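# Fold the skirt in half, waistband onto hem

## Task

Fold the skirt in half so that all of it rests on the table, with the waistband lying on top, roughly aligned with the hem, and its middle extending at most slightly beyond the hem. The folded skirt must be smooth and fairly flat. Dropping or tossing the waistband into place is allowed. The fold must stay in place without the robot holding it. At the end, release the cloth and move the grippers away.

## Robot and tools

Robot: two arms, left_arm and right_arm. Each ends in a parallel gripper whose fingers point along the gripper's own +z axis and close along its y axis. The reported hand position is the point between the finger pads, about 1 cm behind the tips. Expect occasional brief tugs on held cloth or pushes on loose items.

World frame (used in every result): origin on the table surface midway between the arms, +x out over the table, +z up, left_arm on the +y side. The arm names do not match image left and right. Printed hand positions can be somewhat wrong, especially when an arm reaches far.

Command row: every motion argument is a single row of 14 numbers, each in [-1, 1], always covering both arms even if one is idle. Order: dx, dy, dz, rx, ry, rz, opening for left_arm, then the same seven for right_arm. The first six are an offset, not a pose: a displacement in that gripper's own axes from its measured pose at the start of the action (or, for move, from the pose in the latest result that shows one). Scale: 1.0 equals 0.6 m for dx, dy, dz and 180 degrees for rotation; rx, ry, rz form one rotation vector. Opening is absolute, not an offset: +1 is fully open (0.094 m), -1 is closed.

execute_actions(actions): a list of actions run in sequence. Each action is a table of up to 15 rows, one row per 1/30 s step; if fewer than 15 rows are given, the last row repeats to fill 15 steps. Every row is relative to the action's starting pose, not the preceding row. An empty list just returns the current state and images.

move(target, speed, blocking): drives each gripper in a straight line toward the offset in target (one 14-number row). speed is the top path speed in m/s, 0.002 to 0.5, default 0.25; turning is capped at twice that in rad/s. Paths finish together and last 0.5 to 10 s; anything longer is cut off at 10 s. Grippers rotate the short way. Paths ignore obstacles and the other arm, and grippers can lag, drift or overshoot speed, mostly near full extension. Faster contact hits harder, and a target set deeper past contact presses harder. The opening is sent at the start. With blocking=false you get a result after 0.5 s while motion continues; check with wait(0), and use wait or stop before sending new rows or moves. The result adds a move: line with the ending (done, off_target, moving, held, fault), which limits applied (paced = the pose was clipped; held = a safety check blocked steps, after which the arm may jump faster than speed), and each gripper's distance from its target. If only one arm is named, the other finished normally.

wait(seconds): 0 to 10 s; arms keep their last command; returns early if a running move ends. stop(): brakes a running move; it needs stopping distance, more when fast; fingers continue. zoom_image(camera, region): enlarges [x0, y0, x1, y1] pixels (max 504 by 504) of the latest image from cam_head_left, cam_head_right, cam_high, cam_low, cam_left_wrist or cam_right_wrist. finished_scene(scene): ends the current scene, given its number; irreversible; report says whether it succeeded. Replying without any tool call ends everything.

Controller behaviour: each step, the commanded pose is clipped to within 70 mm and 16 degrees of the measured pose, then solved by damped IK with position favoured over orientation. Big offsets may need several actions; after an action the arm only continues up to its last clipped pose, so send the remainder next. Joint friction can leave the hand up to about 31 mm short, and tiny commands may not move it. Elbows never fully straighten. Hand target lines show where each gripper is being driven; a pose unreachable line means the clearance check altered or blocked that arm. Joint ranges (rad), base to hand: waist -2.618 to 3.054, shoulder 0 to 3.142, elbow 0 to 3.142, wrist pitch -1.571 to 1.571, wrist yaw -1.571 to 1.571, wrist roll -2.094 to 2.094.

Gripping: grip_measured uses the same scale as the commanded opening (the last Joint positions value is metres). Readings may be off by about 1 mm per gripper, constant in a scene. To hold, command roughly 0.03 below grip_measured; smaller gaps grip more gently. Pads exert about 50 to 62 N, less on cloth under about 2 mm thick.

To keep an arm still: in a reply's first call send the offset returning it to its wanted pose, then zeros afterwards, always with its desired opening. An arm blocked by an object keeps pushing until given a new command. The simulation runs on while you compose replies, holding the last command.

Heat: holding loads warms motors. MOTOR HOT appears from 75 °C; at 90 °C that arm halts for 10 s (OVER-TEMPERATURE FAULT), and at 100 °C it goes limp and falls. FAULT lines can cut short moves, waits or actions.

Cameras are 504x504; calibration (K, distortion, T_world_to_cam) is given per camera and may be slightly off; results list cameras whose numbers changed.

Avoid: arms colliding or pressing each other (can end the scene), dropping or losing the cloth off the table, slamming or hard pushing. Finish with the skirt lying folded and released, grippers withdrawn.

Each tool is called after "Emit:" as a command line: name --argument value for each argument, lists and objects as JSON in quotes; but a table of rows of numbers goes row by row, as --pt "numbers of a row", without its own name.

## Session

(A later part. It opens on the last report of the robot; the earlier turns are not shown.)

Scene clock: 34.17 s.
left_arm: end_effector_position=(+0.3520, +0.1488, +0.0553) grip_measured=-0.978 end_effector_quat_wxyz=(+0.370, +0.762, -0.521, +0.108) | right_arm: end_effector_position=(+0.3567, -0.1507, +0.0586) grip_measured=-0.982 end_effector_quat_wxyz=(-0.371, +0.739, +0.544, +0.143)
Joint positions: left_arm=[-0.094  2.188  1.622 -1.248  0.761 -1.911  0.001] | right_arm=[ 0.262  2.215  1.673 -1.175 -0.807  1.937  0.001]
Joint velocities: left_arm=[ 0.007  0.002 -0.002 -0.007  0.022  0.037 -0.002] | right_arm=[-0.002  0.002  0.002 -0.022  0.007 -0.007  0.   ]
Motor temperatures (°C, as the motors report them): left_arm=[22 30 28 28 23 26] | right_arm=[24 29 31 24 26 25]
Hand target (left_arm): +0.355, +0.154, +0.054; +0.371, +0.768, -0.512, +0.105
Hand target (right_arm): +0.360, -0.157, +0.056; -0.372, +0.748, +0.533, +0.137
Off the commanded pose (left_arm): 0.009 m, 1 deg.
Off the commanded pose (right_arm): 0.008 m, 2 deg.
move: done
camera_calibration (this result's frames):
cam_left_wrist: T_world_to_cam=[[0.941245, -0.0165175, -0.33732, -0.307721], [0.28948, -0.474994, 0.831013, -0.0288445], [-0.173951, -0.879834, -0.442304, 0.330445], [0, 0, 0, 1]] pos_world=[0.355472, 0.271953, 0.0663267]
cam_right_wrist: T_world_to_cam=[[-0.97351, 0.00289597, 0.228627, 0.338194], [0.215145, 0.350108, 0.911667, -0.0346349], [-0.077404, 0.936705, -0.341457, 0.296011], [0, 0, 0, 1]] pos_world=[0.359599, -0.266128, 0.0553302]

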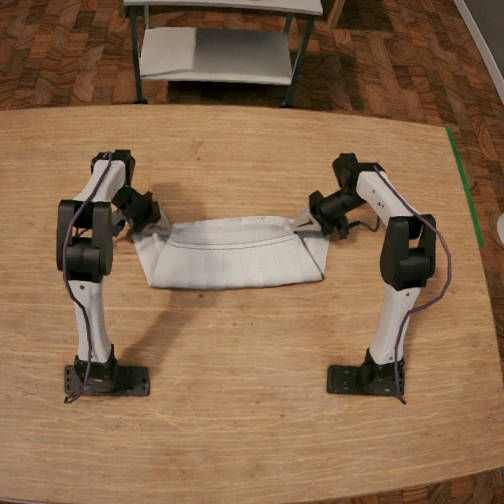

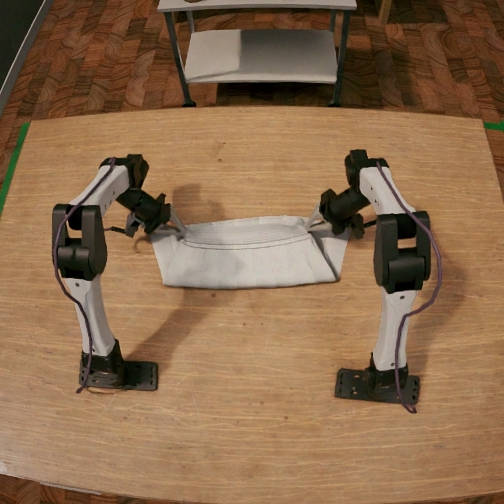

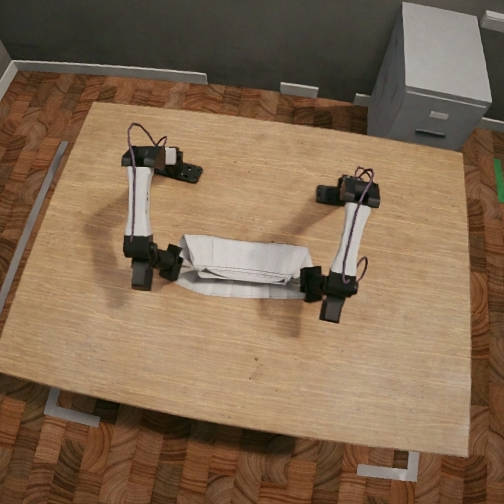

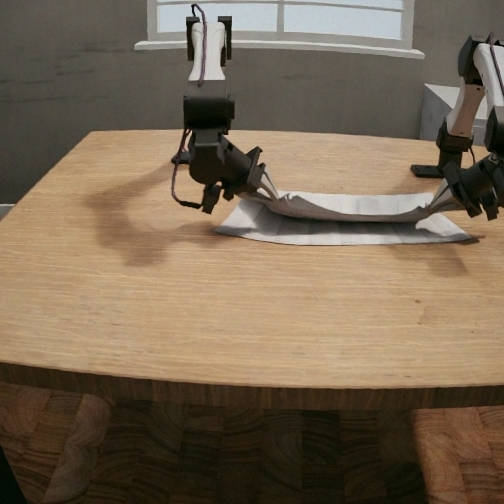

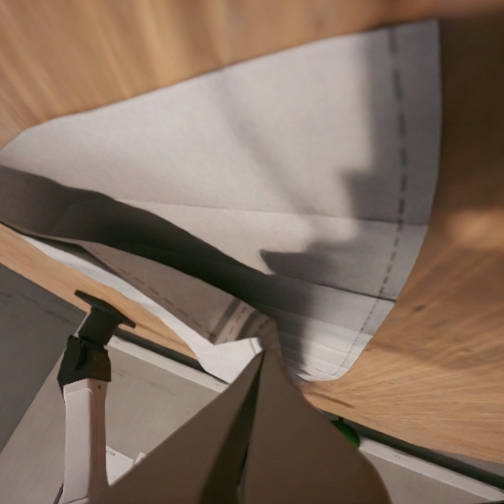

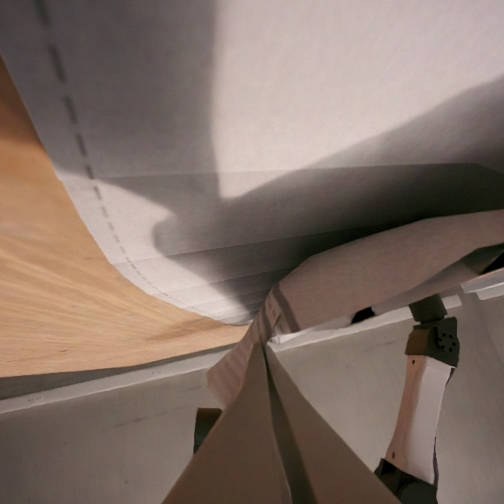

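Emit:
execute_actions --actions '[[[0,-0.035,0,0,0,-0.05,-1,0,0.035,0,0,0,0.05,-1]],[[0,0,0,0,0,0,-0.5,0,0,0,0,0,0,-0.5]],[[0,0,-0.1,0,0,0,-0.5,0,0,-0.1,0,0,0,-0.5]],[[0,0.05,-0.1,0,0,0,-0.5,0,-0.05,-0.1,0,0,0,-0.5]],[[0,0.05,-0.1,0,0,0,-0.5,0,-0.05,-0.1,0,0,0,-0.5]]]'

Scene clock: 36.83 s.
left_arm: end_effector_position=(+0.3533, +0.2538, +0.2256) grip_measured=-0.502 end_effector_quat_wxyz=(+0.273, +0.822, -0.438, +0.241) | right_arm: end_effector_position=(+0.3522, -0.2617, +0.2234) grip_measured=-0.501 end_effector_quat_wxyz=(-0.306, +0.794, +0.464, +0.245)
Joint positions: left_arm=[ 0.199  1.845  1.839 -1.555  0.745 -1.94   0.023] | right_arm=[-0.037  1.922  1.902 -1.579 -0.806  1.898  0.023]
Joint velocities: left_arm=[-0.007 -0.007 -0.017  0.007  0.037  0.022 -0.   ] | right_arm=[-0.002 -0.007  0.012 -0.022 -0.081 -0.051 -0.   ]
Motor temperatures (°C, as the motors report them): left_arm=[22 31 28 28 23 26] | right_arm=[24 30 31 24 26 25]
Hand target (left_arm): +0.351, +0.253, +0.215; +0.287, +0.826, -0.428, +0.227
Hand target (right_arm): +0.350, -0.261, +0.214; -0.320, +0.798, +0.455, +0.231
Off the commanded pose (left_arm): 0.009 m, 11 deg.
Off the commanded pose (right_arm): 0.009 m, 10 deg.
joint sent to its limit (left arm) — the command would take joint 4 (wrist pitch) past its lower limit, so that joint was sent only as far as its limit.
joint sent to its limit (right arm) — the command would take joint 4 (wrist pitch) past its lower limit, so that joint was sent only as far as its limit.
camera_calibration (this result's frames):
cam_left_wrist: T_world_to_cam=[[0.95069, 0.289931, -0.110128, -0.382184], [0.230822, -0.424273, 0.875622, -0.123105], [0.207145, -0.857865, -0.470275, 0.364466], [0, 0, 0, 1]] pos_world=[0.316257, 0.371239, 0.237103]
cam_right_wrist: T_world_to_cam=[[-0.959627, 0.268335, 0.0843331, 0.393215], [0.166312, 0.299505, 0.939488, -0.147353], [0.226839, 0.915583, -0.33204, 0.341103], [0, 0, 0, 1]] pos_world=[0.324471, -0.373688, 0.218536]

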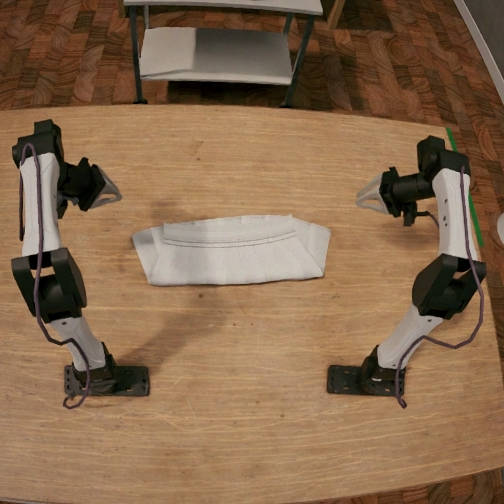

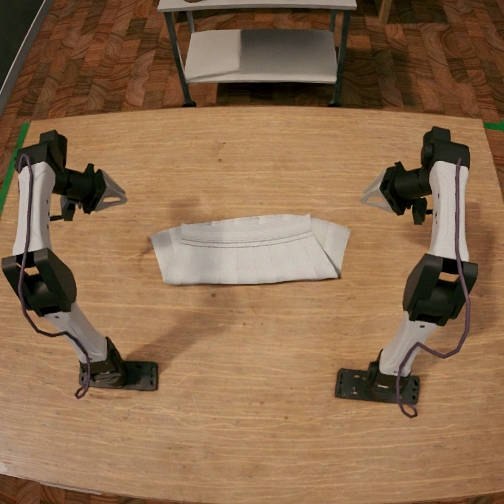

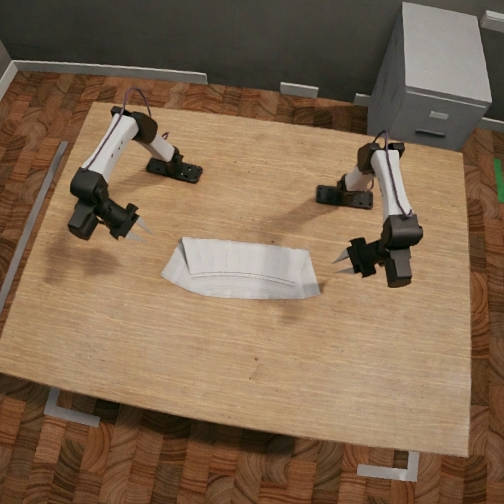

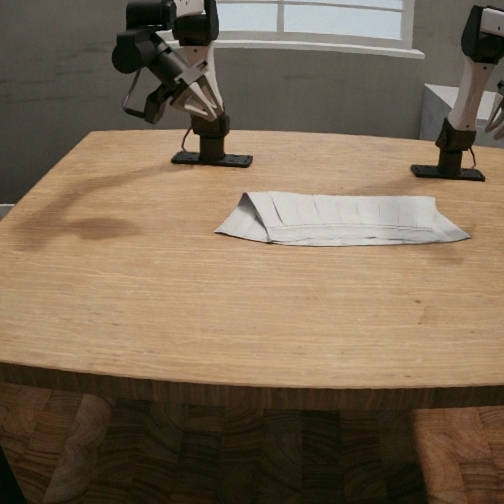

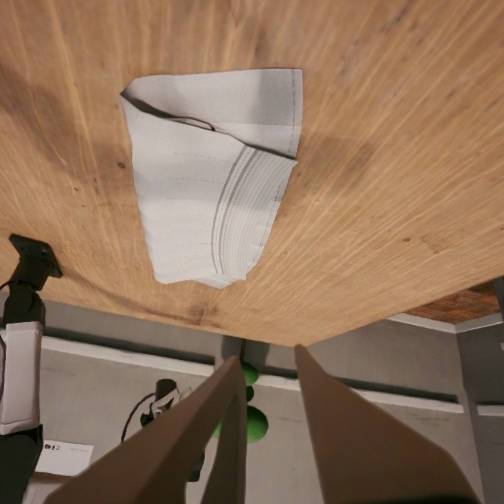

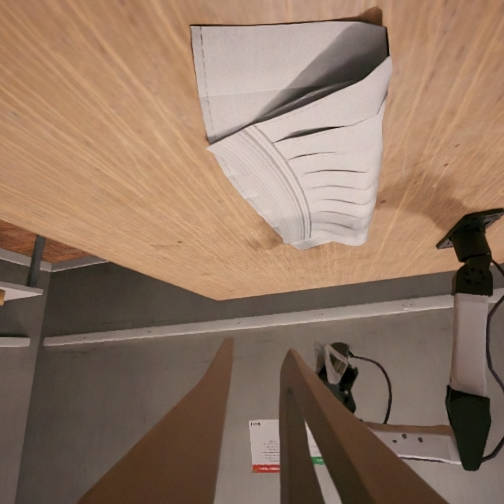

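Emit:
finished_scene --scene 1

The scene is finished: the task was done.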